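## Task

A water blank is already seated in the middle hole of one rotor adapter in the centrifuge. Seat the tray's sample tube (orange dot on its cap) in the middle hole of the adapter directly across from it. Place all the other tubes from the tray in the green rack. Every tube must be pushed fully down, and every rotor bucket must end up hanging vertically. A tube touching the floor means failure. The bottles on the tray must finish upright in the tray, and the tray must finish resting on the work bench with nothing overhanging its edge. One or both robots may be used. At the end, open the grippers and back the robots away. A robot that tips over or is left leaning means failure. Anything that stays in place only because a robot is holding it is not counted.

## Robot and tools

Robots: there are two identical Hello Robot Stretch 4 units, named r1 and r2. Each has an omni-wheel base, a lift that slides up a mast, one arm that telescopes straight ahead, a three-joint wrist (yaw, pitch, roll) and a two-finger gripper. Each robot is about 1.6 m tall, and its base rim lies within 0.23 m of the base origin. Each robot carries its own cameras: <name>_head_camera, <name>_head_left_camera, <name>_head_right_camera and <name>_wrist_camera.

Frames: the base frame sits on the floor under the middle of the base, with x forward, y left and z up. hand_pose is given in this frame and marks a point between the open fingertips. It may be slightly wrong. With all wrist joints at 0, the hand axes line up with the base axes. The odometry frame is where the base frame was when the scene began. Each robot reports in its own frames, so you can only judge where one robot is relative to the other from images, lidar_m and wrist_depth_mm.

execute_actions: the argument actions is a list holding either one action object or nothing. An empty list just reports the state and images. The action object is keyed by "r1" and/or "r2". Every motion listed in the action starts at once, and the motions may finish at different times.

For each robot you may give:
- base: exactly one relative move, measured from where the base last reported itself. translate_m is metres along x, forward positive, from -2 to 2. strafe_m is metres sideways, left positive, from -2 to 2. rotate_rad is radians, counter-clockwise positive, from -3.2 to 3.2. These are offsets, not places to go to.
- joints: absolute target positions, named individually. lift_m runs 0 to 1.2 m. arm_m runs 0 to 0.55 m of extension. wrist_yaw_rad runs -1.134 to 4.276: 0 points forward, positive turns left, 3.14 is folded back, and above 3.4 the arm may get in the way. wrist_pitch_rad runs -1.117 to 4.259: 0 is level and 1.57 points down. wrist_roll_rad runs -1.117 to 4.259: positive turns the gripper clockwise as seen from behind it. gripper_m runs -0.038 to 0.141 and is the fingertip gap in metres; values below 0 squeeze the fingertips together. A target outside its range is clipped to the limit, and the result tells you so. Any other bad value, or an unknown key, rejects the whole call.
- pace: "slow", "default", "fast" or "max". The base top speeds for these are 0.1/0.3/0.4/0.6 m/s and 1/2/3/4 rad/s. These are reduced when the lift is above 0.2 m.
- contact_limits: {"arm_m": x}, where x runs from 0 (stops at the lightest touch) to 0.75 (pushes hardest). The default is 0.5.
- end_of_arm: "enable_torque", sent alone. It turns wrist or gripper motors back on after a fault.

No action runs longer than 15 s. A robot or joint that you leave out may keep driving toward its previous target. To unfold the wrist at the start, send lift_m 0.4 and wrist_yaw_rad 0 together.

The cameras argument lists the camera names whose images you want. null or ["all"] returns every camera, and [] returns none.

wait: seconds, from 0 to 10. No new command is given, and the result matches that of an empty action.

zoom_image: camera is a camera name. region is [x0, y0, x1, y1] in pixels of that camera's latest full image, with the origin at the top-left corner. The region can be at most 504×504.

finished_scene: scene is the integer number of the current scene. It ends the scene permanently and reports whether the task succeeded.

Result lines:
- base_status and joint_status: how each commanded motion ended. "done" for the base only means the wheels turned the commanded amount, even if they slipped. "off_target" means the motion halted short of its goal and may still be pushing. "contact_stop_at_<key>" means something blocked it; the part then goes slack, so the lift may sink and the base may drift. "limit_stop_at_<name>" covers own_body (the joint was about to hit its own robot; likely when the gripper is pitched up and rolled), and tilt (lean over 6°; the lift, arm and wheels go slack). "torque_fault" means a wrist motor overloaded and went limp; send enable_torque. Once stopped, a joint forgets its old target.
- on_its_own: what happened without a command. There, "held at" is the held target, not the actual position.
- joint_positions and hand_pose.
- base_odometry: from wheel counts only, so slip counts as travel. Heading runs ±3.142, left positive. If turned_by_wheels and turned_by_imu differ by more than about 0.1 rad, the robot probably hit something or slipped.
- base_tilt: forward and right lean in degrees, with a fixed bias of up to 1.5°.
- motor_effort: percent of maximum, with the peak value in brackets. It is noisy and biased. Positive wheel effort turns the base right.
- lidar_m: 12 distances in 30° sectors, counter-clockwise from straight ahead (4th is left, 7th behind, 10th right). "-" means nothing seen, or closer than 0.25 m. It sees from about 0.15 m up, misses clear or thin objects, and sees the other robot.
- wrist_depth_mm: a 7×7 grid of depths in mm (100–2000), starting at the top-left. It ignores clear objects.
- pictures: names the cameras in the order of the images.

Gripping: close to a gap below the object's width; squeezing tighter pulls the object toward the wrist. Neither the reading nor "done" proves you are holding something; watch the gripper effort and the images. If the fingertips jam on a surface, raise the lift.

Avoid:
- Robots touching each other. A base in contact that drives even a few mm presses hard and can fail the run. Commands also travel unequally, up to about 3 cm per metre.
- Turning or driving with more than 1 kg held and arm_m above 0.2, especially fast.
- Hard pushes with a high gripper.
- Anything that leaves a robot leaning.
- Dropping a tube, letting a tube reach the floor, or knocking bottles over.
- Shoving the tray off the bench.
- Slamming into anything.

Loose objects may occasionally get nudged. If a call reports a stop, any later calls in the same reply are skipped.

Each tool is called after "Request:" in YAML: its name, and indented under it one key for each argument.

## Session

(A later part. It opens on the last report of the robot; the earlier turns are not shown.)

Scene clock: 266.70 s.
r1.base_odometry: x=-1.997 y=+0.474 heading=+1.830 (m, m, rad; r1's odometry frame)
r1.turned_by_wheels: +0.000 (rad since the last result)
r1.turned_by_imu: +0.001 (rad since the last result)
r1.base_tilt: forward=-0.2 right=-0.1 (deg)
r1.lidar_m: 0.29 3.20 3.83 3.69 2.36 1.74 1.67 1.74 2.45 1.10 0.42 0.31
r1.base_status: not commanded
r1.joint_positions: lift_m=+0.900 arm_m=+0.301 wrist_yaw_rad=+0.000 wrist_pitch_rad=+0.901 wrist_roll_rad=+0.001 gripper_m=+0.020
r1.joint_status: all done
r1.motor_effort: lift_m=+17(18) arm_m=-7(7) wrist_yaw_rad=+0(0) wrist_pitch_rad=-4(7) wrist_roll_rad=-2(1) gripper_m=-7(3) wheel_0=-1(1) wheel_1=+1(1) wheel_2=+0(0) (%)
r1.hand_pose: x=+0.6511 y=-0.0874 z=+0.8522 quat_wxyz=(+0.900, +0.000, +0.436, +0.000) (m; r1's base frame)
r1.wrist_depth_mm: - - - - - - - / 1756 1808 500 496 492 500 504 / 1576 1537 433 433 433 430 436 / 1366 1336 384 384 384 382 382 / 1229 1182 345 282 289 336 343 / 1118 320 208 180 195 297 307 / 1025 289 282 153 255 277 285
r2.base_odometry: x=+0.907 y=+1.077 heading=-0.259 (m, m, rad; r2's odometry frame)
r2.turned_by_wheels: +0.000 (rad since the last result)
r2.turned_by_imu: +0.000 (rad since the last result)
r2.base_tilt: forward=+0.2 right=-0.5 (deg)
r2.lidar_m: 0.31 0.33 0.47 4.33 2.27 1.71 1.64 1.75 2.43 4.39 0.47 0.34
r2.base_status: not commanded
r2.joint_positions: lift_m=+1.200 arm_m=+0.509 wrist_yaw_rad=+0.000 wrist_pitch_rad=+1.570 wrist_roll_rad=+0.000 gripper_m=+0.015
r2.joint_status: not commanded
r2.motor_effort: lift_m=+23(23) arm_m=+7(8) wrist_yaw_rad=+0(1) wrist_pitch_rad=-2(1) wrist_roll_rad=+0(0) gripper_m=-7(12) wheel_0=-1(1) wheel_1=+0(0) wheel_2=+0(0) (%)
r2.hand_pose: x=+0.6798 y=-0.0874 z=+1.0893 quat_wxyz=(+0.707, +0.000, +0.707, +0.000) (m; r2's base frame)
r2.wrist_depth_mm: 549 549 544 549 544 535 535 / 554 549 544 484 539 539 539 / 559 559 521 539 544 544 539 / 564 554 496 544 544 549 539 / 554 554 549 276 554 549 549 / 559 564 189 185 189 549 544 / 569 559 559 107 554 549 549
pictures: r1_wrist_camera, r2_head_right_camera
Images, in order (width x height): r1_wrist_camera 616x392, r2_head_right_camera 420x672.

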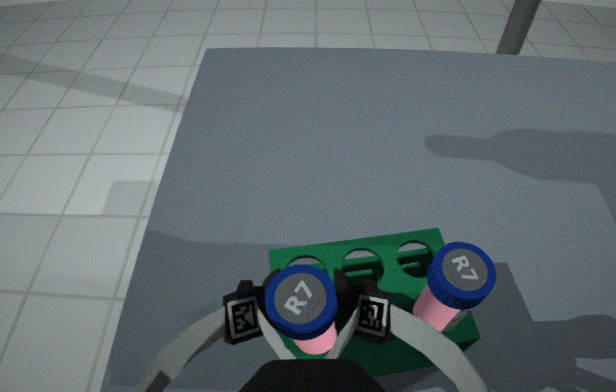

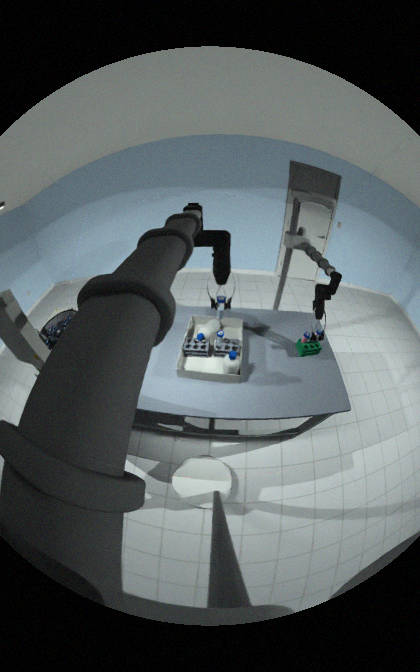

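In. Release, withdraw.

Request:
execute_actions:
  actions:
    - {"r1":{"joints":{"gripper_m":0.07}}}
  cameras: ["r1_wrist_camera"]

Request:
execute_actions:
  actions:
    - {"r1":{"joints":{"arm_m":0.22},"pace":"slow"}}
  cameras: ["r1_wrist_camera"]

Scene clock: 272.87 s.
r1.base_odometry: x=-1.997 y=+0.474 heading=+1.830 (m, m, rad; r1's odometry frame)
r1.turned_by_wheels: +0.000 (rad since the last result)
r1.turned_by_imu: +0.001 (rad since the last result)
r1.base_tilt: forward=-0.3 right=-0.1 (deg)
r1.lidar_m: 0.28 3.18 3.83 3.70 2.35 1.74 1.68 1.75 2.45 1.12 0.41 0.30
r1.base_status: not commanded
r1.joint_positions: lift_m=+0.900 arm_m=+0.301 wrist_yaw_rad=+0.000 wrist_pitch_rad=+0.901 wrist_roll_rad=+0.001 gripper_m=+0.070
r1.joint_status: all done
r1.motor_effort: lift_m=+17(18) arm_m=-7(7) wrist_yaw_rad=-2(0) wrist_pitch_rad=-4(6) wrist_roll_rad=-2(2) gripper_m=-2(7) wheel_0=-1(1) wheel_1=+1(1) wheel_2=+0(0) (%)
r1.hand_pose: x=+0.6511 y=-0.0874 z=+0.8522 quat_wxyz=(+0.900, +0.000, +0.436, +0.000) (m; r1's base frame)
r1.wrist_depth_mm: - - - - - - - / 1808 1808 500 500 496 496 504 / 1537 1537 433 430 433 433 436 / 1366 1336 384 382 382 382 382 / 1205 1182 345 282 281 336 343 / 1098 319 199 195 199 297 307 / 1008 286 285 152 255 279 285
r2.base_odometry: x=+0.907 y=+1.077 heading=-0.259 (m, m, rad; r2's odometry frame)
r2.turned_by_wheels: +0.000 (rad since the last result)
r2.turned_by_imu: +0.000 (rad since the last result)
r2.base_tilt: forward=+0.3 right=-0.6 (deg)
r2.lidar_m: 0.31 0.35 0.48 4.34 2.26 1.71 1.65 1.72 2.44 4.40 0.45 0.34
r2.base_status: not commanded
r2.joint_positions: lift_m=+1.200 arm_m=+0.509 wrist_yaw_rad=+0.000 wrist_pitch_rad=+1.570 wrist_roll_rad=+0.000 gripper_m=+0.015
r2.joint_status: not commanded
r2.motor_effort: lift_m=+23(23) arm_m=+7(8) wrist_yaw_rad=+0(1) wrist_pitch_rad=-3(0) wrist_roll_rad=-2(0) gripper_m=-10(11) wheel_0=-2(2) wheel_1=+0(0) wheel_2=+0(0) (%)
r2.hand_pose: x=+0.6798 y=-0.0874 z=+1.0893 quat_wxyz=(+0.707, +0.000, +0.707, +0.000) (m; r2's base frame)
r2.wrist_depth_mm: 554 549 544 544 544 539 535 / 554 549 539 484 544 549 539 / 554 554 512 549 539 544 539 / 554 559 492 539 549 544 544 / 564 554 554 276 549 544 544 / 564 564 189 185 190 554 549 / 564 564 564 107 554 554 554
pictures: r1_wrist_camera
Images, in order (width x height): r1_wrist_camera 616x392.

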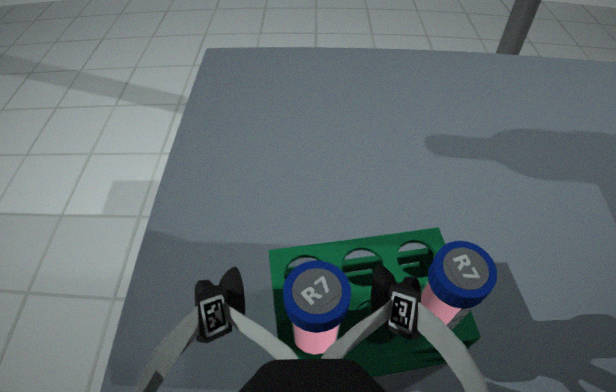

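Scene clock: 274.93 s.
r1.base_odometry: x=-1.997 y=+0.474 heading=+1.830 (m, m, rad; r1's odometry frame)
r1.turned_by_wheels: +0.000 (rad since the last result)
r1.turned_by_imu: +0.001 (rad since the last result)
r1.base_tilt: forward=-0.2 right=-0.1 (deg)
r1.lidar_m: 0.28 3.19 3.83 3.70 2.37 1.73 1.69 1.76 2.47 1.11 0.43 0.29
r1.base_status: not commanded
r1.joint_positions: lift_m=+0.900 arm_m=+0.221 wrist_yaw_rad=+0.000 wrist_pitch_rad=+0.901 wrist_roll_rad=+0.001 gripper_m=+0.070
r1.joint_status: all done
r1.motor_effort: lift_m=+17(18) arm_m=-7(8) wrist_yaw_rad=+0(0) wrist_pitch_rad=-5(5) wrist_roll_rad=-2(3) gripper_m=-2(1) wheel_0=-1(1) wheel_1=+1(1) wheel_2=+0(0) (%)
r1.hand_pose: x=+0.5711 y=-0.0874 z=+0.8522 quat_wxyz=(+0.900, +0.000, +0.436, +0.000) (m; r1's base frame)
r1.wrist_depth_mm: - - 1983 574 580 585 585 / 1808 1808 500 496 500 500 504 / 1576 1537 436 433 433 433 433 / 1366 1336 384 267 300 384 382 / 1229 1160 345 303 309 343 342 / 1098 319 200 314 199 312 309 / 1025 283 285 152 285 281 285
r2.base_odometry: x=+0.907 y=+1.077 heading=-0.259 (m, m, rad; r2's odometry frame)
r2.turned_by_wheels: +0.000 (rad since the last result)
r2.turned_by_imu: +0.000 (rad since the last result)
r2.base_tilt: forward=+0.1 right=-0.6 (deg)
r2.lidar_m: 0.31 0.34 0.48 4.33 2.25 1.71 1.65 1.74 2.42 4.41 0.45 0.35
r2.base_status: not commanded
r2.joint_positions: lift_m=+1.200 arm_m=+0.509 wrist_yaw_rad=+0.000 wrist_pitch_rad=+1.570 wrist_roll_rad=+0.000 gripper_m=+0.015
r2.joint_status: not commanded
r2.motor_effort: lift_m=+23(23) arm_m=+8(8) wrist_yaw_rad=-1(2) wrist_pitch_rad=-1(1) wrist_roll_rad=+0(1) gripper_m=-11(7) wheel_0=-1(2) wheel_1=+0(0) wheel_2=+0(0) (%)
r2.hand_pose: x=+0.6798 y=-0.0874 z=+1.0893 quat_wxyz=(+0.707, +0.000, +0.707, +0.000) (m; r2's base frame)
r2.wrist_depth_mm: 549 544 539 539 544 539 539 / 554 554 544 480 539 544 535 / 554 554 508 544 539 539 535 / 564 559 492 539 544 549 549 / 559 564 549 276 554 549 544 / 564 559 189 185 190 544 549 / 564 559 559 107 559 549 554
pictures: r1_wrist_camera
Images, in order (width x height): r1_wrist_camera 616x392.

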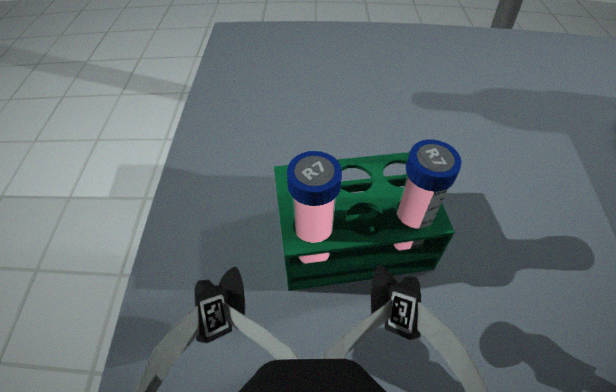

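Request:
execute_actions:
  actions:
    - {"r1":{"joints":{"arm_m":0.0,"lift_m":1.2,"wrist_pitch_rad":1.57}},"r2":{"base":{"strafe_m":-0.55},"joints":{"arm_m":0.42}}}
  cameras: []

Request:
execute_actions:
  actions:
    - {"r1":{"base":{"strafe_m":-0.62},"joints":{"arm_m":0.3}},"r2":{"joints":{"lift_m":1.1}}}
  cameras: ["r1_wrist_camera","r2_wrist_camera"]

Scene clock: 284.53 s.
r1.base_odometry: x=-1.997 y=+0.474 heading=+1.830 (m, m, rad; r1's odometry frame)
r1.turned_by_wheels: +0.000 (rad since the last result)
r1.turned_by_imu: +0.002 (rad since the last result)
r1.base_tilt: forward=-0.1 right=-0.1 (deg)
r1.lidar_m: 0.30 3.18 3.83 3.71 2.37 1.73 1.68 1.77 2.42 1.11 0.43 0.31
r1.base_status: not commanded
r1.joint_positions: lift_m=+1.199 arm_m=+0.001 wrist_yaw_rad=+0.000 wrist_pitch_rad=+1.570 wrist_roll_rad=+0.001 gripper_m=+0.070
r1.joint_status: all done
r1.motor_effort: lift_m=+23(24) arm_m=-7(9) wrist_yaw_rad=+0(0) wrist_pitch_rad=-1(4) wrist_roll_rad=-2(2) gripper_m=-1(2) wheel_0=-1(1) wheel_1=+1(1) wheel_2=+0(0) (%)
r1.hand_pose: x=+0.1723 y=-0.0874 z=+1.0889 quat_wxyz=(+0.707, +0.000, +0.707, +0.000) (m; r1's base frame)
r1.wrist_depth_mm: 1308 1308 549 554 554 554 559 / 1336 1336 559 554 554 554 554 / 1308 1336 554 554 554 559 559 / 1336 1336 1336 1308 1336 1336 1336 / 1336 1336 1098 1098 1336 1336 1336 / 1308 1336 199 1118 199 1366 1336 / 1336 1336 1336 151 1336 1336 1336
r2.base_odometry: x=+0.766 y=+0.546 heading=-0.259 (m, m, rad; r2's odometry frame)
r2.turned_by_wheels: +0.000 (rad since the last result)
r2.turned_by_imu: -0.001 (rad since the last result)
r2.base_tilt: forward=+0.2 right=-0.5 (deg)
r2.lidar_m: 0.30 0.32 0.46 1.75 2.30 1.72 1.66 1.76 2.48 3.84 4.03 0.33
r2.base_status: done
r2.joint_positions: lift_m=+1.200 arm_m=+0.421 wrist_yaw_rad=+0.000 wrist_pitch_rad=+1.570 wrist_roll_rad=+0.000 gripper_m=+0.015
r2.joint_status: all done
r2.motor_effort: lift_m=+22(23) arm_m=-8(9) wrist_yaw_rad=-1(1) wrist_pitch_rad=-1(2) wrist_roll_rad=-2(0) gripper_m=-10(8) wheel_0=+0(9) wheel_1=+1(9) wheel_2=+1(1) (%)
r2.hand_pose: x=+0.5925 y=-0.0874 z=+1.0894 quat_wxyz=(+0.707, +0.000, +0.707, +0.000) (m; r2's base frame)
r2.wrist_depth_mm: 549 549 544 544 544 1308 1281 / 554 544 549 544 549 1281 1308 / 549 554 554 492 544 1281 1281 / 564 554 554 549 549 1281 1281 / 569 564 564 274 549 1308 1281 / 569 564 189 185 190 1308 1336 / 569 569 559 107 559 1336 1336
pictures: none
No camera images: the call's "cameras" was empty. Leave "cameras" out to get every camera's image.

Scene clock: 287.93 s.
r1.base_odometry: x=-1.398 y=+0.633 heading=+1.830 (m, m, rad; r1's odometry frame)
r1.turned_by_wheels: +0.000 (rad since the last result)
r1.turned_by_imu: +0.002 (rad since the last result)
r1.base_tilt: forward=-0.1 right=-0.2 (deg)
r1.lidar_m: 0.27 0.30 0.43 4.33 2.36 1.75 1.70 1.78 2.48 1.02 0.40 0.29
r1.base_status: done
r1.joint_positions: lift_m=+1.199 arm_m=+0.299 wrist_yaw_rad=+0.000 wrist_pitch_rad=+1.570 wrist_roll_rad=+0.000 gripper_m=+0.070
r1.joint_status: all done
r1.motor_effort: lift_m=+22(22) arm_m=+7(5) wrist_yaw_rad=-2(0) wrist_pitch_rad=+0(1) wrist_roll_rad=-2(2) gripper_m=-3(5) wheel_0=-2(10) wheel_1=-1(8) wheel_2=+1(3) (%)
r1.hand_pose: x=+0.4700 y=-0.0874 z=+1.0889 quat_wxyz=(+0.707, +0.000, +0.707, +0.000) (m; r1's base frame)
r1.wrist_depth_mm: 544 544 549 549 549 554 554 / 544 554 504 521 517 554 554 / 549 549 549 462 549 554 554 / 554 549 549 488 549 554 554 / 554 549 554 554 554 554 559 / 554 554 199 554 199 559 559 / 1336 1336 559 151 554 559 1336
r2.base_odometry: x=+0.766 y=+0.546 heading=-0.259 (m, m, rad; r2's odometry frame)
r2.turned_by_wheels: +0.000 (rad since the last result)
r2.turned_by_imu: +0.000 (rad since the last result)
r2.base_tilt: forward=+0.3 right=-0.5 (deg)
r2.lidar_m: 0.29 0.32 0.45 1.73 2.32 1.73 1.66 1.76 2.46 3.85 4.02 0.31
r2.base_status: not commanded
r2.joint_positions: lift_m=+1.100 arm_m=+0.421 wrist_yaw_rad=+0.000 wrist_pitch_rad=+1.570 wrist_roll_rad=+0.000 gripper_m=+0.015
r2.joint_status: all done
r2.motor_effort: lift_m=+13(21) arm_m=-8(8) wrist_yaw_rad=-1(1) wrist_pitch_rad=-2(1) wrist_roll_rad=-2(1) gripper_m=-9(7) wheel_0=+0(0) wheel_1=+1(1) wheel_2=+1(1) (%)
r2.hand_pose: x=+0.5925 y=-0.0874 z=+0.9901 quat_wxyz=(+0.707, +0.000, +0.707, +0.000) (m; r2's base frame)
r2.wrist_depth_mm: 449 449 449 445 439 445 1182 / 452 452 449 389 442 1182 1182 / 455 455 452 389 445 1160 1205 / 459 455 455 455 452 1205 1205 / 455 459 452 277 455 1205 1205 / 462 455 189 185 190 1229 1182 / 466 462 459 107 459 1229 1205
pictures: r1_wrist_camera, r2_wrist_camera
Images, in order (width x height): r1_wrist_camera 616x392, r2_wrist_camera 616x392.

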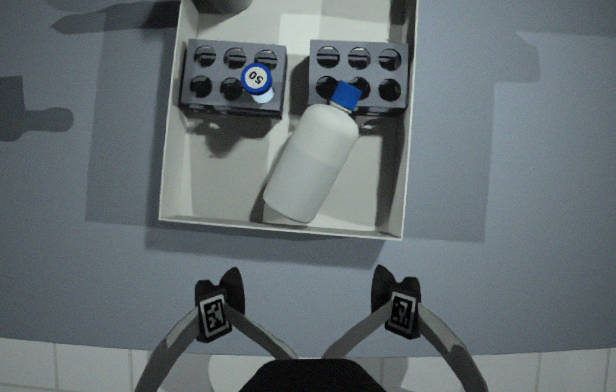

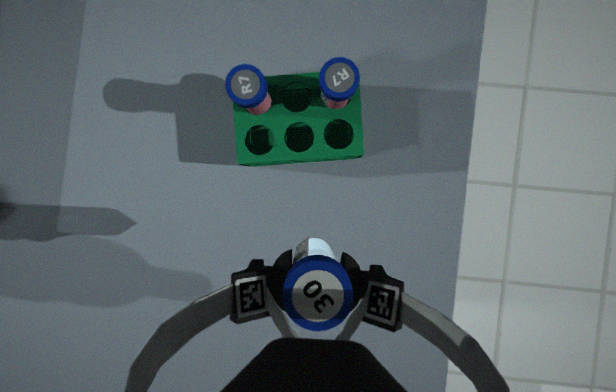

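Request:
execute_actions:
  actions:
    - {"r1":{"base":{"strafe_m":-0.011},"joints":{"arm_m":0.393,"wrist_roll_rad":0.35,"gripper_m":0.12}},"r2":{"base":{"strafe_m":-0.02},"joints":{"arm_m":0.517}}}
  cameras: []

Request:
execute_actions:
  actions:
    - {"r1":{"joints":{"lift_m":1.0}},"r2":{"joints":{"lift_m":1.035}}}
  cameras: ["r1_wrist_camera","r2_wrist_camera"]

Scene clock: 301.80 s.
r1.base_odometry: x=-1.387 y=+0.636 heading=+1.830 (m, m, rad; r1's odometry frame)
r1.turned_by_wheels: +0.000 (rad since the last result)
r1.turned_by_imu: +0.001 (rad since the last result)
r1.base_tilt: forward=-0.2 right=-0.2 (deg)
r1.lidar_m: 0.27 0.29 0.42 4.33 2.35 1.77 1.70 1.80 2.47 1.05 0.38 0.30
r1.base_status: done
r1.joint_positions: lift_m=+1.199 arm_m=+0.392 wrist_yaw_rad=+0.000 wrist_pitch_rad=+1.570 wrist_roll_rad=+0.349 gripper_m=+0.120
r1.joint_status: all done
r1.motor_effort: lift_m=+22(22) arm_m=+7(9) wrist_yaw_rad=-2(1) wrist_pitch_rad=+1(1) wrist_roll_rad=+1(8) gripper_m=-5(4) wheel_0=+0(4) wheel_1=+1(10) wheel_2=+0(1) (%)
r1.hand_pose: x=+0.5630 y=-0.0874 z=+1.0889 quat_wxyz=(+0.697, +0.123, +0.696, -0.123) (m; r1's base frame)
r1.wrist_depth_mm: 549 530 530 549 554 554 559 / 549 439 549 549 554 554 559 / 549 544 549 492 554 554 559 / 549 554 488 473 554 554 554 / 549 549 554 477 554 559 564 / 554 549 492 554 504 559 564 / 549 549 554 147 559 559 1366
r2.base_odometry: x=+0.761 y=+0.526 heading=-0.259 (m, m, rad; r2's odometry frame)
r2.turned_by_wheels: +0.000 (rad since the last result)
r2.turned_by_imu: +0.000 (rad since the last result)
r2.base_tilt: forward=+0.2 right=-0.6 (deg)
r2.lidar_m: 0.30 0.33 0.44 1.74 2.32 1.72 1.66 1.77 2.47 3.83 4.02 0.30
r2.base_status: done
r2.joint_positions: lift_m=+1.100 arm_m=+0.516 wrist_yaw_rad=+0.000 wrist_pitch_rad=+1.570 wrist_roll_rad=+0.000 gripper_m=+0.015
r2.joint_status: all done
r2.motor_effort: lift_m=+13(13) arm_m=+8(7) wrist_yaw_rad=-1(2) wrist_pitch_rad=+0(2) wrist_roll_rad=+2(0) gripper_m=-9(9) wheel_0=-1(8) wheel_1=+2(5) wheel_2=+0(2) (%)
r2.hand_pose: x=+0.6868 y=-0.0874 z=+0.9901 quat_wxyz=(+0.707, +0.000, +0.707, +0.000) (m; r2's base frame)
r2.wrist_depth_mm: 449 449 449 445 442 1160 1160 / 455 452 449 452 442 1205 1182 / 455 455 452 452 449 1182 1182 / 462 455 392 392 449 1182 1182 / 459 455 452 276 452 1205 1205 / 462 462 189 185 189 1229 1182 / 466 462 462 107 455 1229 1229
pictures: none
No camera images: the call's "cameras" was empty. Leave "cameras" out to get every camera's image.

Scene clock: 303.70 s.
r1.base_odometry: x=-1.387 y=+0.636 heading=+1.830 (m, m, rad; r1's odometry frame)
r1.turned_by_wheels: +0.000 (rad since the last result)
r1.turned_by_imu: +0.001 (rad since the last result)
r1.base_tilt: forward=-0.2 right=-0.2 (deg)
r1.lidar_m: 0.27 0.29 0.43 4.34 2.35 1.76 1.70 1.76 2.47 1.02 0.39 0.30
r1.base_status: not commanded
r1.joint_positions: lift_m=+1.000 arm_m=+0.392 wrist_yaw_rad=+0.000 wrist_pitch_rad=+1.570 wrist_roll_rad=+0.349 gripper_m=+0.120
r1.joint_status: all done
r1.motor_effort: lift_m=+18(19) arm_m=+6(6) wrist_yaw_rad=-1(1) wrist_pitch_rad=+0(0) wrist_roll_rad=+1(2) gripper_m=-3(0) wheel_0=+1(1) wheel_1=+1(1) wheel_2=+0(0) (%)
r1.hand_pose: x=+0.5630 y=-0.0874 z=+0.8899 quat_wxyz=(+0.697, +0.123, +0.696, -0.123) (m; r1's base frame)
r1.wrist_depth_mm: 272 349 349 349 329 353 355 / 329 347 347 290 293 355 353 / 301 289 310 290 322 353 355 / 289 287 327 255 351 355 355 / 298 349 349 258 351 355 357 / 351 340 276 271 327 355 357 / 351 315 351 147 307 355 357
r2.base_odometry: x=+0.761 y=+0.526 heading=-0.259 (m, m, rad; r2's odometry frame)
r2.turned_by_wheels: +0.000 (rad since the last result)
r2.turned_by_imu: +0.000 (rad since the last result)
r2.base_tilt: forward=+0.2 right=-0.5 (deg)
r2.lidar_m: 0.30 0.34 0.44 1.74 2.31 1.72 1.67 1.74 2.48 3.84 4.01 0.32
r2.base_status: not commanded
r2.joint_positions: lift_m=+1.035 arm_m=+0.516 wrist_yaw_rad=+0.000 wrist_pitch_rad=+1.570 wrist_roll_rad=+0.000 gripper_m=+0.015
r2.joint_status: all done
r2.motor_effort: lift_m=+14(13) arm_m=+8(8) wrist_yaw_rad=+1(2) wrist_pitch_rad=-2(3) wrist_roll_rad=+1(0) gripper_m=-8(8) wheel_0=-1(1) wheel_1=+2(2) wheel_2=+0(0) (%)
r2.hand_pose: x=+0.6868 y=-0.0874 z=+0.9251 quat_wxyz=(+0.707, +0.000, +0.707, +0.000) (m; r2's base frame)
r2.wrist_depth_mm: 389 384 379 379 382 377 1118 / 389 389 382 382 379 382 1098 / 387 387 389 382 382 1138 1138 / 392 392 327 327 384 1118 1118 / 394 394 357 276 387 1138 1138 / 397 397 189 186 190 1118 1138 / 399 399 397 107 392 389 1160
pictures: r1_wrist_camera, r2_wrist_camera
Images, in order (width x height): r1_wrist_camera 616x392, r2_wrist_camera 616x392.

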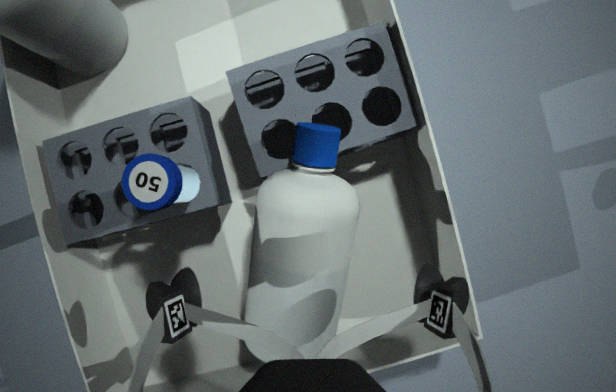

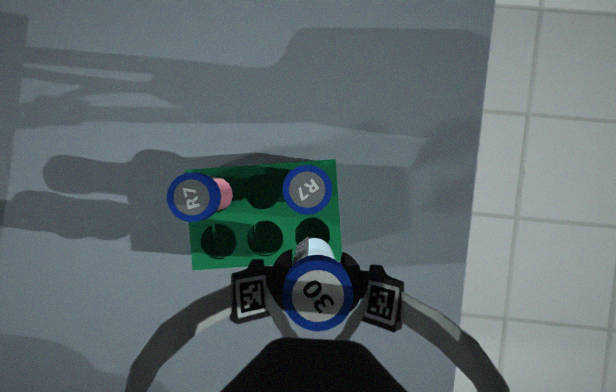

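Request:
execute_actions:
  actions:
    - {"r1":{"base":{"strafe_m":-0.008},"joints":{"arm_m":0.42,"gripper_m":0.105}},"r2":{"joints":{"arm_m":0.523}}}
  cameras: []

Request:
execute_actions:
  actions:
    - {"r1":{"joints":{"lift_m":0.895},"pace":"slow"},"r2":{"joints":{"lift_m":0.98},"pace":"slow"}}
  cameras: ["r1_wrist_camera","r2_wrist_camera"]

Scene clock: 319.67 s.
r1.base_odometry: x=-1.379 y=+0.638 heading=+1.830 (m, m, rad; r1's odometry frame)
r1.turned_by_wheels: +0.000 (rad since the last result)
r1.turned_by_imu: +0.001 (rad since the last result)
r1.base_tilt: forward=-0.2 right=-0.2 (deg)
r1.lidar_m: 0.28 0.30 0.44 4.34 2.34 1.77 1.68 1.76 2.47 1.01 0.38 0.29
r1.base_status: done
r1.joint_positions: lift_m=+1.000 arm_m=+0.419 wrist_yaw_rad=+0.000 wrist_pitch_rad=+1.570 wrist_roll_rad=+0.349 gripper_m=+0.105
r1.joint_status: all done
r1.motor_effort: lift_m=+18(18) arm_m=+7(7) wrist_yaw_rad=+0(1) wrist_pitch_rad=-1(1) wrist_roll_rad=+2(1) gripper_m=-1(3) wheel_0=-1(7) wheel_1=+1(5) wheel_2=+1(0) (%)
r1.hand_pose: x=+0.5900 y=-0.0874 z=+0.8899 quat_wxyz=(+0.697, +0.123, +0.696, -0.123) (m; r1's base frame)
r1.wrist_depth_mm: 244 347 347 347 351 355 353 / 283 347 349 345 345 355 353 / 332 347 343 293 290 355 353 / 287 289 309 271 349 357 355 / 289 289 349 253 351 357 355 / 317 349 216 262 215 355 357 / 351 325 349 145 338 357 357
r2.base_odometry: x=+0.761 y=+0.526 heading=-0.259 (m, m, rad; r2's odometry frame)
r2.turned_by_wheels: +0.000 (rad since the last result)
r2.turned_by_imu: +0.000 (rad since the last result)
r2.base_tilt: forward=+0.3 right=-0.8 (deg)
r2.lidar_m: 0.29 0.32 0.45 1.74 2.31 1.73 1.67 1.76 2.47 3.82 4.01 0.33
r2.base_status: not commanded
r2.joint_positions: lift_m=+1.035 arm_m=+0.522 wrist_yaw_rad=+0.000 wrist_pitch_rad=+1.570 wrist_roll_rad=+0.000 gripper_m=+0.015
r2.joint_status: all done
r2.motor_effort: lift_m=+14(14) arm_m=+8(10) wrist_yaw_rad=-1(1) wrist_pitch_rad=-2(1) wrist_roll_rad=+1(0) gripper_m=-10(10) wheel_0=-1(1) wheel_1=+2(2) wheel_2=+0(0) (%)
r2.hand_pose: x=+0.6928 y=-0.0874 z=+0.9251 quat_wxyz=(+0.707, +0.000, +0.707, +0.000) (m; r2's base frame)
r2.wrist_depth_mm: 387 384 384 379 377 377 1118 / 387 387 382 384 379 382 1118 / 392 389 384 384 387 1138 1118 / 394 392 327 327 387 1118 1160 / 394 392 332 276 387 1138 1138 / 397 394 189 185 190 1160 1138 / 399 397 394 107 392 392 1118
pictures: none
No camera images: the call's "cameras" was empty. Leave "cameras" out to get every camera's image.

Scene clock: 321.40 s.
r1.base_odometry: x=-1.379 y=+0.638 heading=+1.830 (m, m, rad; r1's odometry frame)
r1.turned_by_wheels: +0.000 (rad since the last result)
r1.turned_by_imu: +0.001 (rad since the last result)
r1.base_tilt: forward=-0.1 right=-0.2 (deg)
r1.lidar_m: 0.27 0.29 0.42 4.34 2.32 1.77 1.68 1.76 2.47 1.03 0.40 0.29
r1.base_status: not commanded
r1.joint_positions: lift_m=+0.895 arm_m=+0.419 wrist_yaw_rad=+0.000 wrist_pitch_rad=+1.571 wrist_roll_rad=+0.349 gripper_m=+0.105
r1.joint_status: all done
r1.motor_effort: lift_m=+16(19) arm_m=+7(7) wrist_yaw_rad=-2(2) wrist_pitch_rad=-3(4) wrist_roll_rad=+2(2) gripper_m=+2(0) wheel_0=-1(1) wheel_1=+0(0) wheel_2=+1(1) (%)
r1.hand_pose: x=+0.5897 y=-0.0874 z=+0.7851 quat_wxyz=(+0.696, +0.123, +0.696, -0.123) (m; r1's base frame)
r1.wrist_depth_mm: 243 244 245 186 198 249 250 / 243 245 215 214 186 189 250 / 184 202 240 186 186 189 251 / 185 185 240 156 248 216 251 / 123 186 228 152 246 222 251 / 245 245 182 145 181 210 251 / 245 246 246 145 247 224 186
r2.base_odometry: x=+0.761 y=+0.526 heading=-0.259 (m, m, rad; r2's odometry frame)
r2.turned_by_wheels: +0.000 (rad since the last result)
r2.turned_by_imu: +0.000 (rad since the last result)
r2.base_tilt: forward=+0.3 right=-0.5 (deg)
r2.lidar_m: 0.30 0.32 0.45 1.75 2.29 1.70 1.67 1.77 2.49 3.83 4.01 0.31
r2.base_status: not commanded
r2.joint_positions: lift_m=+0.980 arm_m=+0.522 wrist_yaw_rad=+0.000 wrist_pitch_rad=+1.570 wrist_roll_rad=+0.000 gripper_m=+0.015
r2.joint_status: all done
r2.motor_effort: lift_m=+13(13) arm_m=+8(8) wrist_yaw_rad=-1(0) wrist_pitch_rad=-1(0) wrist_roll_rad=+0(0) gripper_m=-9(9) wheel_0=-1(1) wheel_1=+2(2) wheel_2=+0(0) (%)
r2.hand_pose: x=+0.6929 y=-0.0874 z=+0.8701 quat_wxyz=(+0.707, +0.000, +0.707, +0.000) (m; r2's base frame)
r2.wrist_depth_mm: 332 330 329 325 325 324 1060 / 336 332 330 329 327 325 1078 / 336 334 330 330 329 329 1078 / 336 334 273 212 327 330 1078 / 340 336 276 238 332 330 1078 / 342 338 189 184 190 330 1098 / 342 342 340 107 334 336 1118
pictures: r1_wrist_camera, r2_wrist_camera
Images, in order (width x height): r1_wrist_camera 616x392, r2_wrist_camera 616x392.

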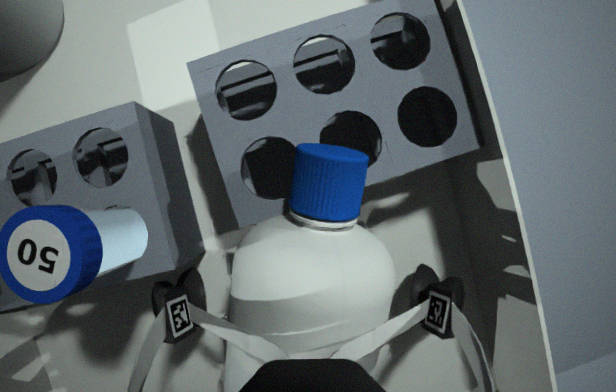

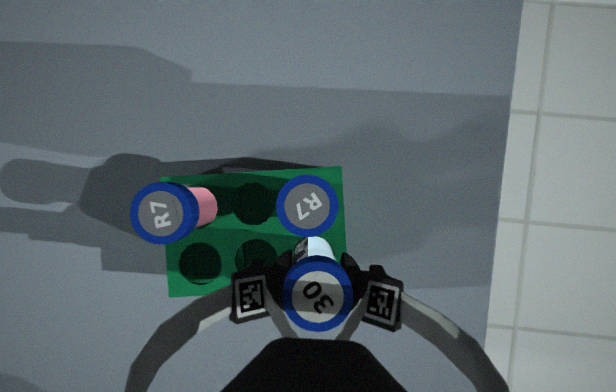

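Request:
execute_actions:
  actions:
    - {"r1":{"joints":{"gripper_m":0.04}},"r2":{"joints":{"gripper_m":0.09}}}
  cameras: ["r1_wrist_camera","r2_wrist_camera"]

Scene clock: 326.07 s.
r1.base_odometry: x=-1.379 y=+0.638 heading=+1.830 (m, m, rad; r1's odometry frame)
r1.turned_by_wheels: +0.000 (rad since the last result)
r1.turned_by_imu: +0.001 (rad since the last result)
r1.base_tilt: forward=-0.3 right=-0.2 (deg)
r1.lidar_m: 0.26 0.31 0.41 4.34 2.36 1.77 1.68 1.77 2.47 1.02 0.39 0.28
r1.base_status: not commanded
r1.joint_positions: lift_m=+0.895 arm_m=+0.419 wrist_yaw_rad=-0.001 wrist_pitch_rad=+1.571 wrist_roll_rad=+0.350 gripper_m=+0.040
r1.joint_status: all done
r1.motor_effort: lift_m=+18(18) arm_m=+6(7) wrist_yaw_rad=+2(1) wrist_pitch_rad=-2(6) wrist_roll_rad=+0(3) gripper_m=-11(16) wheel_0=-1(1) wheel_1=+0(1) wheel_2=+1(1) (%)
r1.hand_pose: x=+0.5897 y=-0.0874 z=+0.7849 quat_wxyz=(+0.696, +0.123, +0.696, -0.123) (m; r1's base frame)
r1.wrist_depth_mm: 241 242 243 183 208 248 248 / 243 242 213 213 185 190 247 / 183 206 213 184 185 185 249 / 183 183 239 156 246 213 249 / 122 184 244 149 246 223 249 / 244 244 182 143 176 230 250 / 244 244 183 146 247 211 187
r2.base_odometry: x=+0.761 y=+0.526 heading=-0.259 (m, m, rad; r2's odometry frame)
r2.turned_by_wheels: +0.000 (rad since the last result)
r2.turned_by_imu: +0.000 (rad since the last result)
r2.base_tilt: forward=+0.3 right=-0.7 (deg)
r2.lidar_m: 0.29 0.30 0.45 1.74 2.30 1.73 1.67 1.75 2.47 3.84 4.02 0.32
r2.base_status: not commanded
r2.joint_positions: lift_m=+0.980 arm_m=+0.522 wrist_yaw_rad=+0.000 wrist_pitch_rad=+1.570 wrist_roll_rad=+0.000 gripper_m=+0.090
r2.joint_status: all done
r2.motor_effort: lift_m=+13(13) arm_m=+8(7) wrist_yaw_rad=+0(0) wrist_pitch_rad=+0(0) wrist_roll_rad=+0(1) gripper_m=-3(7) wheel_0=-1(1) wheel_1=+2(2) wheel_2=+0(0) (%)
r2.hand_pose: x=+0.6928 y=-0.0874 z=+0.8701 quat_wxyz=(+0.707, +0.000, +0.707, +0.000) (m; r2's base frame)
r2.wrist_depth_mm: 330 330 329 329 327 324 1042 / 332 332 330 329 327 325 1060 / 334 332 330 330 329 327 1060 / 340 336 273 211 330 329 1078 / 338 336 274 274 332 330 1078 / 340 338 204 213 216 332 1098 / 342 340 340 107 334 332 1078
pictures: r1_wrist_camera, r2_wrist_camera
Images, in order (width x height): r1_wrist_camera 616x392, r2_wrist_camera 616x392.

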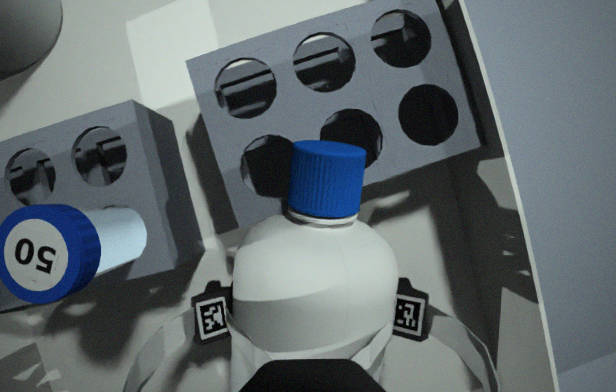

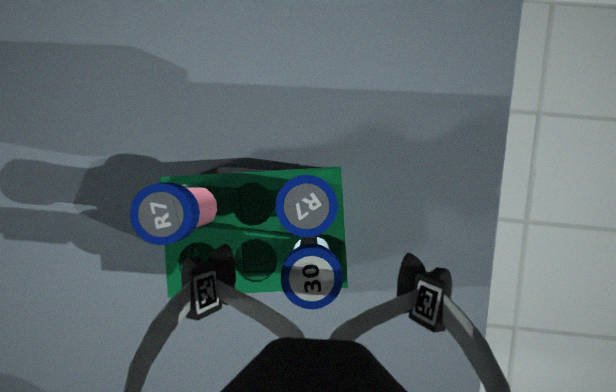

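Request:
execute_actions:
  actions:
    - {"r1":{"joints":{"lift_m":1.1}},"r2":{"joints":{"lift_m":1.2}}}
  cameras: []

Request:
execute_actions:
  actions:
    - {"r1":{"joints":{"lift_m":0.95,"arm_m":0.12,"wrist_pitch_rad":0.2,"wrist_roll_rad":0}},"r2":{"base":{"strafe_m":0.55},"joints":{"arm_m":0.0,"gripper_m":0.06}}}
  cameras: ["r1_wrist_camera","r1_head_camera","r2_head_right_camera"]

Scene clock: 333.57 s.
r1.base_odometry: x=-1.379 y=+0.638 heading=+1.830 (m, m, rad; r1's odometry frame)
r1.turned_by_wheels: +0.000 (rad since the last result)
r1.turned_by_imu: +0.001 (rad since the last result)
r1.base_tilt: forward=-0.1 right=+0.0 (deg)
r1.lidar_m: 0.28 0.30 0.43 4.35 2.36 1.76 1.71 1.77 2.49 1.02 0.41 0.29
r1.base_status: not commanded
r1.joint_positions: lift_m=+1.100 arm_m=+0.419 wrist_yaw_rad=+0.000 wrist_pitch_rad=+1.569 wrist_roll_rad=+0.350 gripper_m=+0.040
r1.joint_status: all done
r1.motor_effort: lift_m=+24(25) arm_m=+7(7) wrist_yaw_rad=+1(2) wrist_pitch_rad=+1(3) wrist_roll_rad=-1(1) gripper_m=-15(13) wheel_0=+0(0) wheel_1=+1(0) wheel_2=+1(1) (%)
r1.hand_pose: x=+0.5901 y=-0.0874 z=+0.9894 quat_wxyz=(+0.697, +0.123, +0.696, -0.123) (m; r1's base frame)
r1.wrist_depth_mm: 272 394 445 449 452 452 455 / 317 370 449 449 452 455 455 / 449 445 449 389 452 455 452 / 452 389 392 154 452 459 455 / 449 421 449 150 379 455 455 / 449 449 182 143 176 452 459 / 449 449 184 146 455 459 455
r2.base_odometry: x=+0.761 y=+0.526 heading=-0.259 (m, m, rad; r2's odometry frame)
r2.turned_by_wheels: +0.000 (rad since the last result)
r2.turned_by_imu: -0.001 (rad since the last result)
r2.base_tilt: forward=+0.3 right=-0.9 (deg)
r2.lidar_m: 0.30 0.31 0.46 1.75 2.29 1.72 1.67 1.76 2.49 3.82 4.03 0.31
r2.base_status: not commanded
r2.joint_positions: lift_m=+1.200 arm_m=+0.522 wrist_yaw_rad=+0.000 wrist_pitch_rad=+1.570 wrist_roll_rad=+0.000 gripper_m=+0.090
r2.joint_status: all done
r2.motor_effort: lift_m=+23(22) arm_m=+7(7) wrist_yaw_rad=-2(0) wrist_pitch_rad=-1(2) wrist_roll_rad=+0(1) gripper_m=-1(0) wheel_0=-1(1) wheel_1=+2(2) wheel_2=+0(0) (%)
r2.hand_pose: x=+0.6928 y=-0.0874 z=+1.0893 quat_wxyz=(+0.707, +0.000, +0.707, +0.000) (m; r2's base frame)
r2.wrist_depth_mm: 549 549 539 539 535 1281 1281 / 554 549 549 544 539 1308 1281 / 554 559 549 554 544 1281 1255 / 554 554 559 549 549 1308 1308 / 569 559 554 549 549 1336 1308 / 564 559 204 554 216 1308 1308 / 569 564 559 107 559 1336 1308
pictures: none
No camera images: the call's "cameras" was empty. Leave "cameras" out to get every camera's image.

Scene clock: 336.73 s.
r1.base_odometry: x=-1.379 y=+0.638 heading=+1.830 (m, m, rad; r1's odometry frame)
r1.turned_by_wheels: +0.000 (rad since the last result)
r1.turned_by_imu: +0.001 (rad since the last result)
r1.base_tilt: forward=-0.2 right=-0.2 (deg)
r1.lidar_m: 0.27 0.31 0.41 4.35 2.35 1.78 1.68 1.76 2.47 1.03 0.40 0.28
r1.base_status: not commanded
r1.joint_positions: lift_m=+0.950 arm_m=+0.121 wrist_yaw_rad=+0.000 wrist_pitch_rad=+0.207 wrist_roll_rad=+0.001 gripper_m=+0.040
r1.joint_status: all done
r1.motor_effort: lift_m=+20(23) arm_m=-7(6) wrist_yaw_rad=+0(1) wrist_pitch_rad=-22(24) wrist_roll_rad=-1(5) gripper_m=-12(12) wheel_0=+0(0) wheel_1=+1(0) wheel_2=+1(1) (%)
r1.hand_pose: x=+0.5744 y=-0.0874 z=+1.0690 quat_wxyz=(+0.995, +0.000, +0.103, +0.000) (m; r1's base frame)
r1.wrist_depth_mm: - - - - - - - / - - - - - - - / - - - - - - - / - - - 158 - - - / - - - 150 - - - / - - 182 144 175 - - / 647 609 183 146 554 585 621
r2.base_odometry: x=+0.902 y=+1.058 heading=-0.259 (m, m, rad; r2's odometry frame)
r2.turned_by_wheels: +0.000 (rad since the last result)
r2.turned_by_imu: +0.001 (rad since the last result)
r2.base_tilt: forward=+0.2 right=-0.5 (deg)
r2.lidar_m: 0.32 0.34 0.49 4.35 2.25 1.69 1.65 1.74 2.45 4.36 0.46 0.34
r2.base_status: done
r2.joint_positions: lift_m=+1.200 arm_m=+0.001 wrist_yaw_rad=+0.000 wrist_pitch_rad=+1.570 wrist_roll_rad=+0.000 gripper_m=+0.060
r2.joint_status: all done
r2.motor_effort: lift_m=+22(23) arm_m=-8(6) wrist_yaw_rad=-1(0) wrist_pitch_rad=-1(2) wrist_roll_rad=-2(1) gripper_m=-2(6) wheel_0=+2(8) wheel_1=-2(7) wheel_2=+1(2) (%)
r2.hand_pose: x=+0.1724 y=-0.0874 z=+1.0894 quat_wxyz=(+0.707, +0.000, +0.707, +0.000) (m; r2's base frame)
r2.wrist_depth_mm: 554 549 554 544 539 539 539 / 549 554 549 549 544 539 544 / 1308 1336 1308 1308 1138 1138 917 / 1336 1336 1308 1308 1336 1281 1308 / 1336 1336 1098 1098 1336 1308 1281 / 1336 1308 196 1098 195 1308 1308 / 1366 1336 1366 107 1336 1308 1281
pictures: r1_head_camera, r1_wrist_camera, r2_head_right_camera
Images, in order (width x height): r1_head_camera 420x560, r1_wrist_camera 616x392, r2_head_right_camera 420x672.

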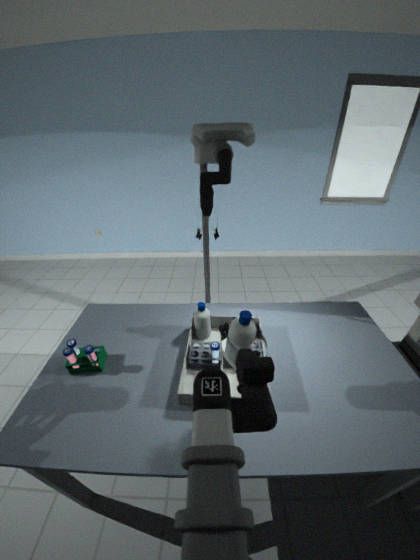

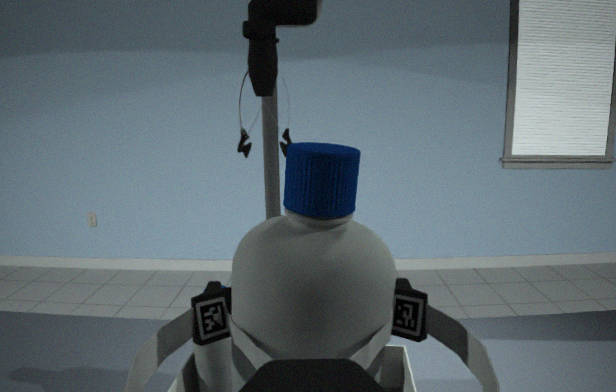

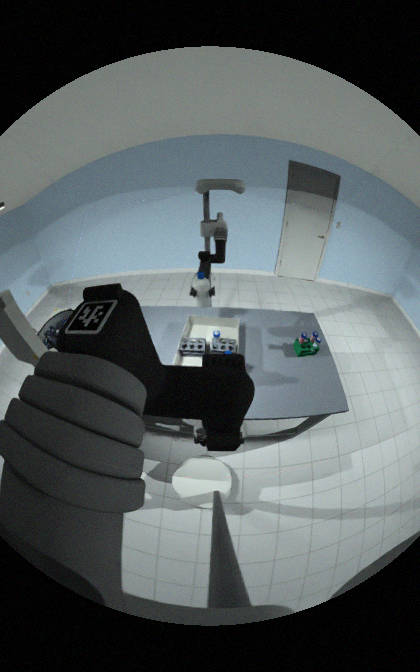

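Request:
execute_actions:
  actions:
    - {"r1":{"joints":{"lift_m":0.78}}}
  cameras: []

Request:
execute_actions:
  actions:
    - {"r1":{"joints":{"lift_m":0.75},"pace":"slow"}}
  cameras: ["r1_head_camera","r2_head_camera"]

Scene clock: 349.50 s.
r1.base_odometry: x=-1.379 y=+0.638 heading=+1.830 (m, m, rad; r1's odometry frame)
r1.turned_by_wheels: +0.000 (rad since the last result)
r1.turned_by_imu: +0.001 (rad since the last result)
r1.base_tilt: forward=-0.2 right=-0.1 (deg)
r1.lidar_m: 0.27 0.31 0.40 4.35 2.37 1.76 1.69 1.76 2.48 1.03 0.39 0.31
r1.base_status: not commanded
r1.joint_positions: lift_m=+0.780 arm_m=+0.121 wrist_yaw_rad=+0.000 wrist_pitch_rad=+0.207 wrist_roll_rad=+0.001 gripper_m=+0.040
r1.joint_status: all done
r1.motor_effort: lift_m=+20(19) arm_m=-7(7) wrist_yaw_rad=-1(1) wrist_pitch_rad=-22(21) wrist_roll_rad=-2(2) gripper_m=-11(12) wheel_0=+0(0) wheel_1=+0(1) wheel_2=+1(1) (%)
r1.hand_pose: x=+0.5744 y=-0.0874 z=+0.8990 quat_wxyz=(+0.995, +0.000, +0.103, +0.000) (m; r1's base frame)
r1.wrist_depth_mm: - - - - - - - / - - - - - - - / - - - - - - - / - - 466 158 - - - / 676 668 445 151 508 640 634 / 466 353 182 144 175 455 449 / 278 317 183 146 312 310 364
r2.base_odometry: x=+0.902 y=+1.058 heading=-0.259 (m, m, rad; r2's odometry frame)
r2.turned_by_wheels: +0.000 (rad since the last result)
r2.turned_by_imu: +0.000 (rad since the last result)
r2.base_tilt: forward=+0.1 right=-0.5 (deg)
r2.lidar_m: 0.31 0.33 0.48 4.35 2.25 1.69 1.64 1.73 2.47 4.37 0.46 0.34
r2.base_status: not commanded
r2.joint_positions: lift_m=+1.200 arm_m=+0.001 wrist_yaw_rad=+0.000 wrist_pitch_rad=+1.570 wrist_roll_rad=+0.000 gripper_m=+0.060
r2.joint_status: not commanded
r2.motor_effort: lift_m=+22(22) arm_m=-8(8) wrist_yaw_rad=-1(1) wrist_pitch_rad=-2(1) wrist_roll_rad=+1(1) gripper_m=+2(6) wheel_0=+1(2) wheel_1=-2(2) wheel_2=+0(1) (%)
r2.hand_pose: x=+0.1724 y=-0.0874 z=+1.0894 quat_wxyz=(+0.707, +0.000, +0.707, +0.000) (m; r2's base frame)
r2.wrist_depth_mm: 554 544 554 544 539 544 539 / 554 549 549 549 544 544 539 / 1308 1308 1308 1308 1160 1138 917 / 1336 1336 1336 1281 1308 1281 1281 / 1308 1308 1078 1118 1308 1308 1308 / 1308 1336 196 1118 196 1336 1308 / 1336 1336 1336 107 1336 1281 1336
pictures: none
No camera images: the call's "cameras" was empty. Leave "cameras" out to get every camera's image.

Scene clock: 350.57 s.
r1.base_odometry: x=-1.379 y=+0.638 heading=+1.830 (m, m, rad; r1's odometry frame)
r1.turned_by_wheels: +0.000 (rad since the last result)
r1.turned_by_imu: +0.000 (rad since the last result)
r1.base_tilt: forward=-0.1 right=+0.0 (deg)
r1.lidar_m: 0.28 0.31 0.39 4.34 2.34 1.76 1.69 1.78 2.46 1.02 0.39 0.29
r1.base_status: not commanded
r1.joint_positions: lift_m=+0.750 arm_m=+0.121 wrist_yaw_rad=+0.000 wrist_pitch_rad=+0.207 wrist_roll_rad=+0.001 gripper_m=+0.040
r1.joint_status: all done
r1.motor_effort: lift_m=+19(20) arm_m=-6(7) wrist_yaw_rad=-1(0) wrist_pitch_rad=-21(21) wrist_roll_rad=-3(2) gripper_m=-11(13) wheel_0=+0(0) wheel_1=+0(1) wheel_2=+1(1) (%)
r1.hand_pose: x=+0.5744 y=-0.0874 z=+0.8690 quat_wxyz=(+0.995, +0.000, +0.103, +0.000) (m; r1's base frame)
r1.wrist_depth_mm: - - - - - - - / - - - - - - - / - - - - - - - / - - 449 157 - - - / 591 466 297 151 375 559 554 / 297 315 182 144 175 375 394 / 266 304 183 146 298 213 317
r2.base_odometry: x=+0.902 y=+1.058 heading=-0.259 (m, m, rad; r2's odometry frame)
r2.turned_by_wheels: +0.000 (rad since the last result)
r2.turned_by_imu: +0.000 (rad since the last result)
r2.base_tilt: forward=+0.2 right=-0.8 (deg)
r2.lidar_m: 0.31 0.33 0.49 4.36 2.27 1.71 1.65 1.74 2.46 4.39 0.46 0.32
r2.base_status: not commanded
r2.joint_positions: lift_m=+1.200 arm_m=+0.001 wrist_yaw_rad=+0.000 wrist_pitch_rad=+1.570 wrist_roll_rad=+0.000 gripper_m=+0.060
r2.joint_status: not commanded
r2.motor_effort: lift_m=+22(22) arm_m=-8(8) wrist_yaw_rad=+0(1) wrist_pitch_rad=-2(1) wrist_roll_rad=-1(0) gripper_m=-5(3) wheel_0=+2(1) wheel_1=-2(2) wheel_2=+0(1) (%)
r2.hand_pose: x=+0.1724 y=-0.0874 z=+1.0894 quat_wxyz=(+0.707, +0.000, +0.707, +0.000) (m; r2's base frame)
r2.wrist_depth_mm: 554 549 549 544 544 539 539 / 554 554 549 549 549 549 539 / 1308 1336 1308 1308 1160 1118 931 / 1336 1308 1281 1281 1308 1281 1308 / 1336 1308 1098 1098 1308 1308 1281 / 1366 1336 196 1118 195 1308 1308 / 1336 1336 1336 107 1336 1308 1281
pictures: r1_head_camera, r2_head_camera
Images, in order (width x height): r1_head_camera 420x560, r2_head_camera 420x560.

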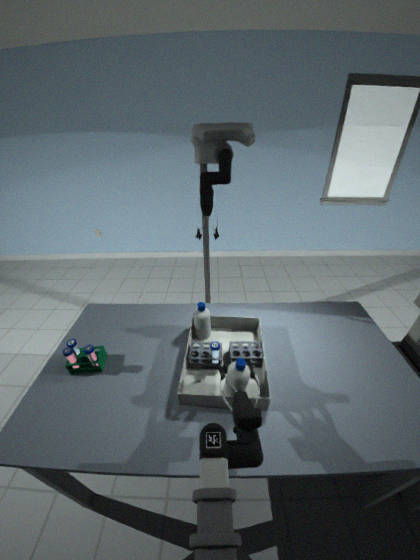

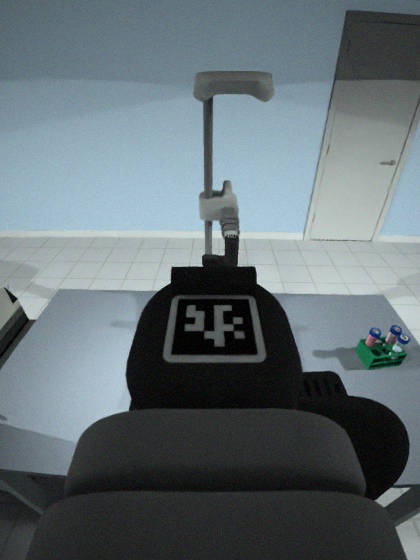

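Still carrying the load; lower a little more.

Request:
execute_actions:
  actions:
    - {"r1":{"joints":{"lift_m":0.73},"pace":"slow"}}
  cameras: []

Scene clock: 355.03 s.
r1.base_odometry: x=-1.379 y=+0.638 heading=+1.830 (m, m, rad; r1's odometry frame)
r1.turned_by_wheels: +0.000 (rad since the last result)
r1.turned_by_imu: +0.001 (rad since the last result)
r1.base_tilt: forward=-0.2 right=-0.1 (deg)
r1.lidar_m: 0.25 0.30 0.42 4.35 2.35 1.75 1.68 1.77 2.47 1.03 0.42 0.27
r1.base_status: not commanded
r1.joint_positions: lift_m=+0.730 arm_m=+0.121 wrist_yaw_rad=+0.001 wrist_pitch_rad=+0.198 wrist_roll_rad=+0.000 gripper_m=+0.040
r1.joint_status: all done
r1.motor_effort: lift_m=+16(19) arm_m=-7(7) wrist_yaw_rad=-4(5) wrist_pitch_rad=+4(21) wrist_roll_rad=-1(2) gripper_m=-14(12) wheel_0=+0(0) wheel_1=+1(0) wheel_2=+1(1) (%)
r1.hand_pose: x=+0.5750 y=-0.0871 z=+0.8517 quat_wxyz=(+0.995, +0.000, +0.099, +0.001) (m; r1's base frame)
r1.wrist_depth_mm: - - - - - - - / - - - - - - - / - - - 1078 - - - / - - 442 163 - - - / 559 377 298 148 342 535 525 / 278 312 181 146 183 293 370 / 264 278 232 148 279 195 297
r2.base_odometry: x=+0.902 y=+1.058 heading=-0.259 (m, m, rad; r2's odometry frame)
r2.turned_by_wheels: +0.000 (rad since the last result)
r2.turned_by_imu: +0.000 (rad since the last result)
r2.base_tilt: forward=+0.3 right=-0.7 (deg)
r2.lidar_m: 0.30 0.35 0.45 4.35 2.25 1.70 1.64 1.73 2.45 4.39 0.46 0.33
r2.base_status: not commanded
r2.joint_positions: lift_m=+1.200 arm_m=+0.001 wrist_yaw_rad=+0.000 wrist_pitch_rad=+1.570 wrist_roll_rad=+0.000 gripper_m=+0.060
r2.joint_status: not commanded
r2.motor_effort: lift_m=+22(22) arm_m=-8(8) wrist_yaw_rad=-2(1) wrist_pitch_rad=-2(2) wrist_roll_rad=-1(1) gripper_m=-2(1) wheel_0=+1(2) wheel_1=-2(2) wheel_2=+0(1) (%)
r2.hand_pose: x=+0.1724 y=-0.0874 z=+1.0894 quat_wxyz=(+0.707, +0.000, +0.707, +0.000) (m; r2's base frame)
r2.wrist_depth_mm: 554 549 549 554 539 539 539 / 554 554 549 544 549 539 539 / 1336 1308 1308 1308 1138 1098 917 / 1336 1366 1308 1308 1336 1281 1308 / 1336 1308 1098 1098 1336 1308 1281 / 1336 1308 195 1098 195 1336 1308 / 1336 1336 1336 107 1308 1281 1281
pictures: none
No camera images: the call's "cameras" was empty. Leave "cameras" out to get every camera's image.


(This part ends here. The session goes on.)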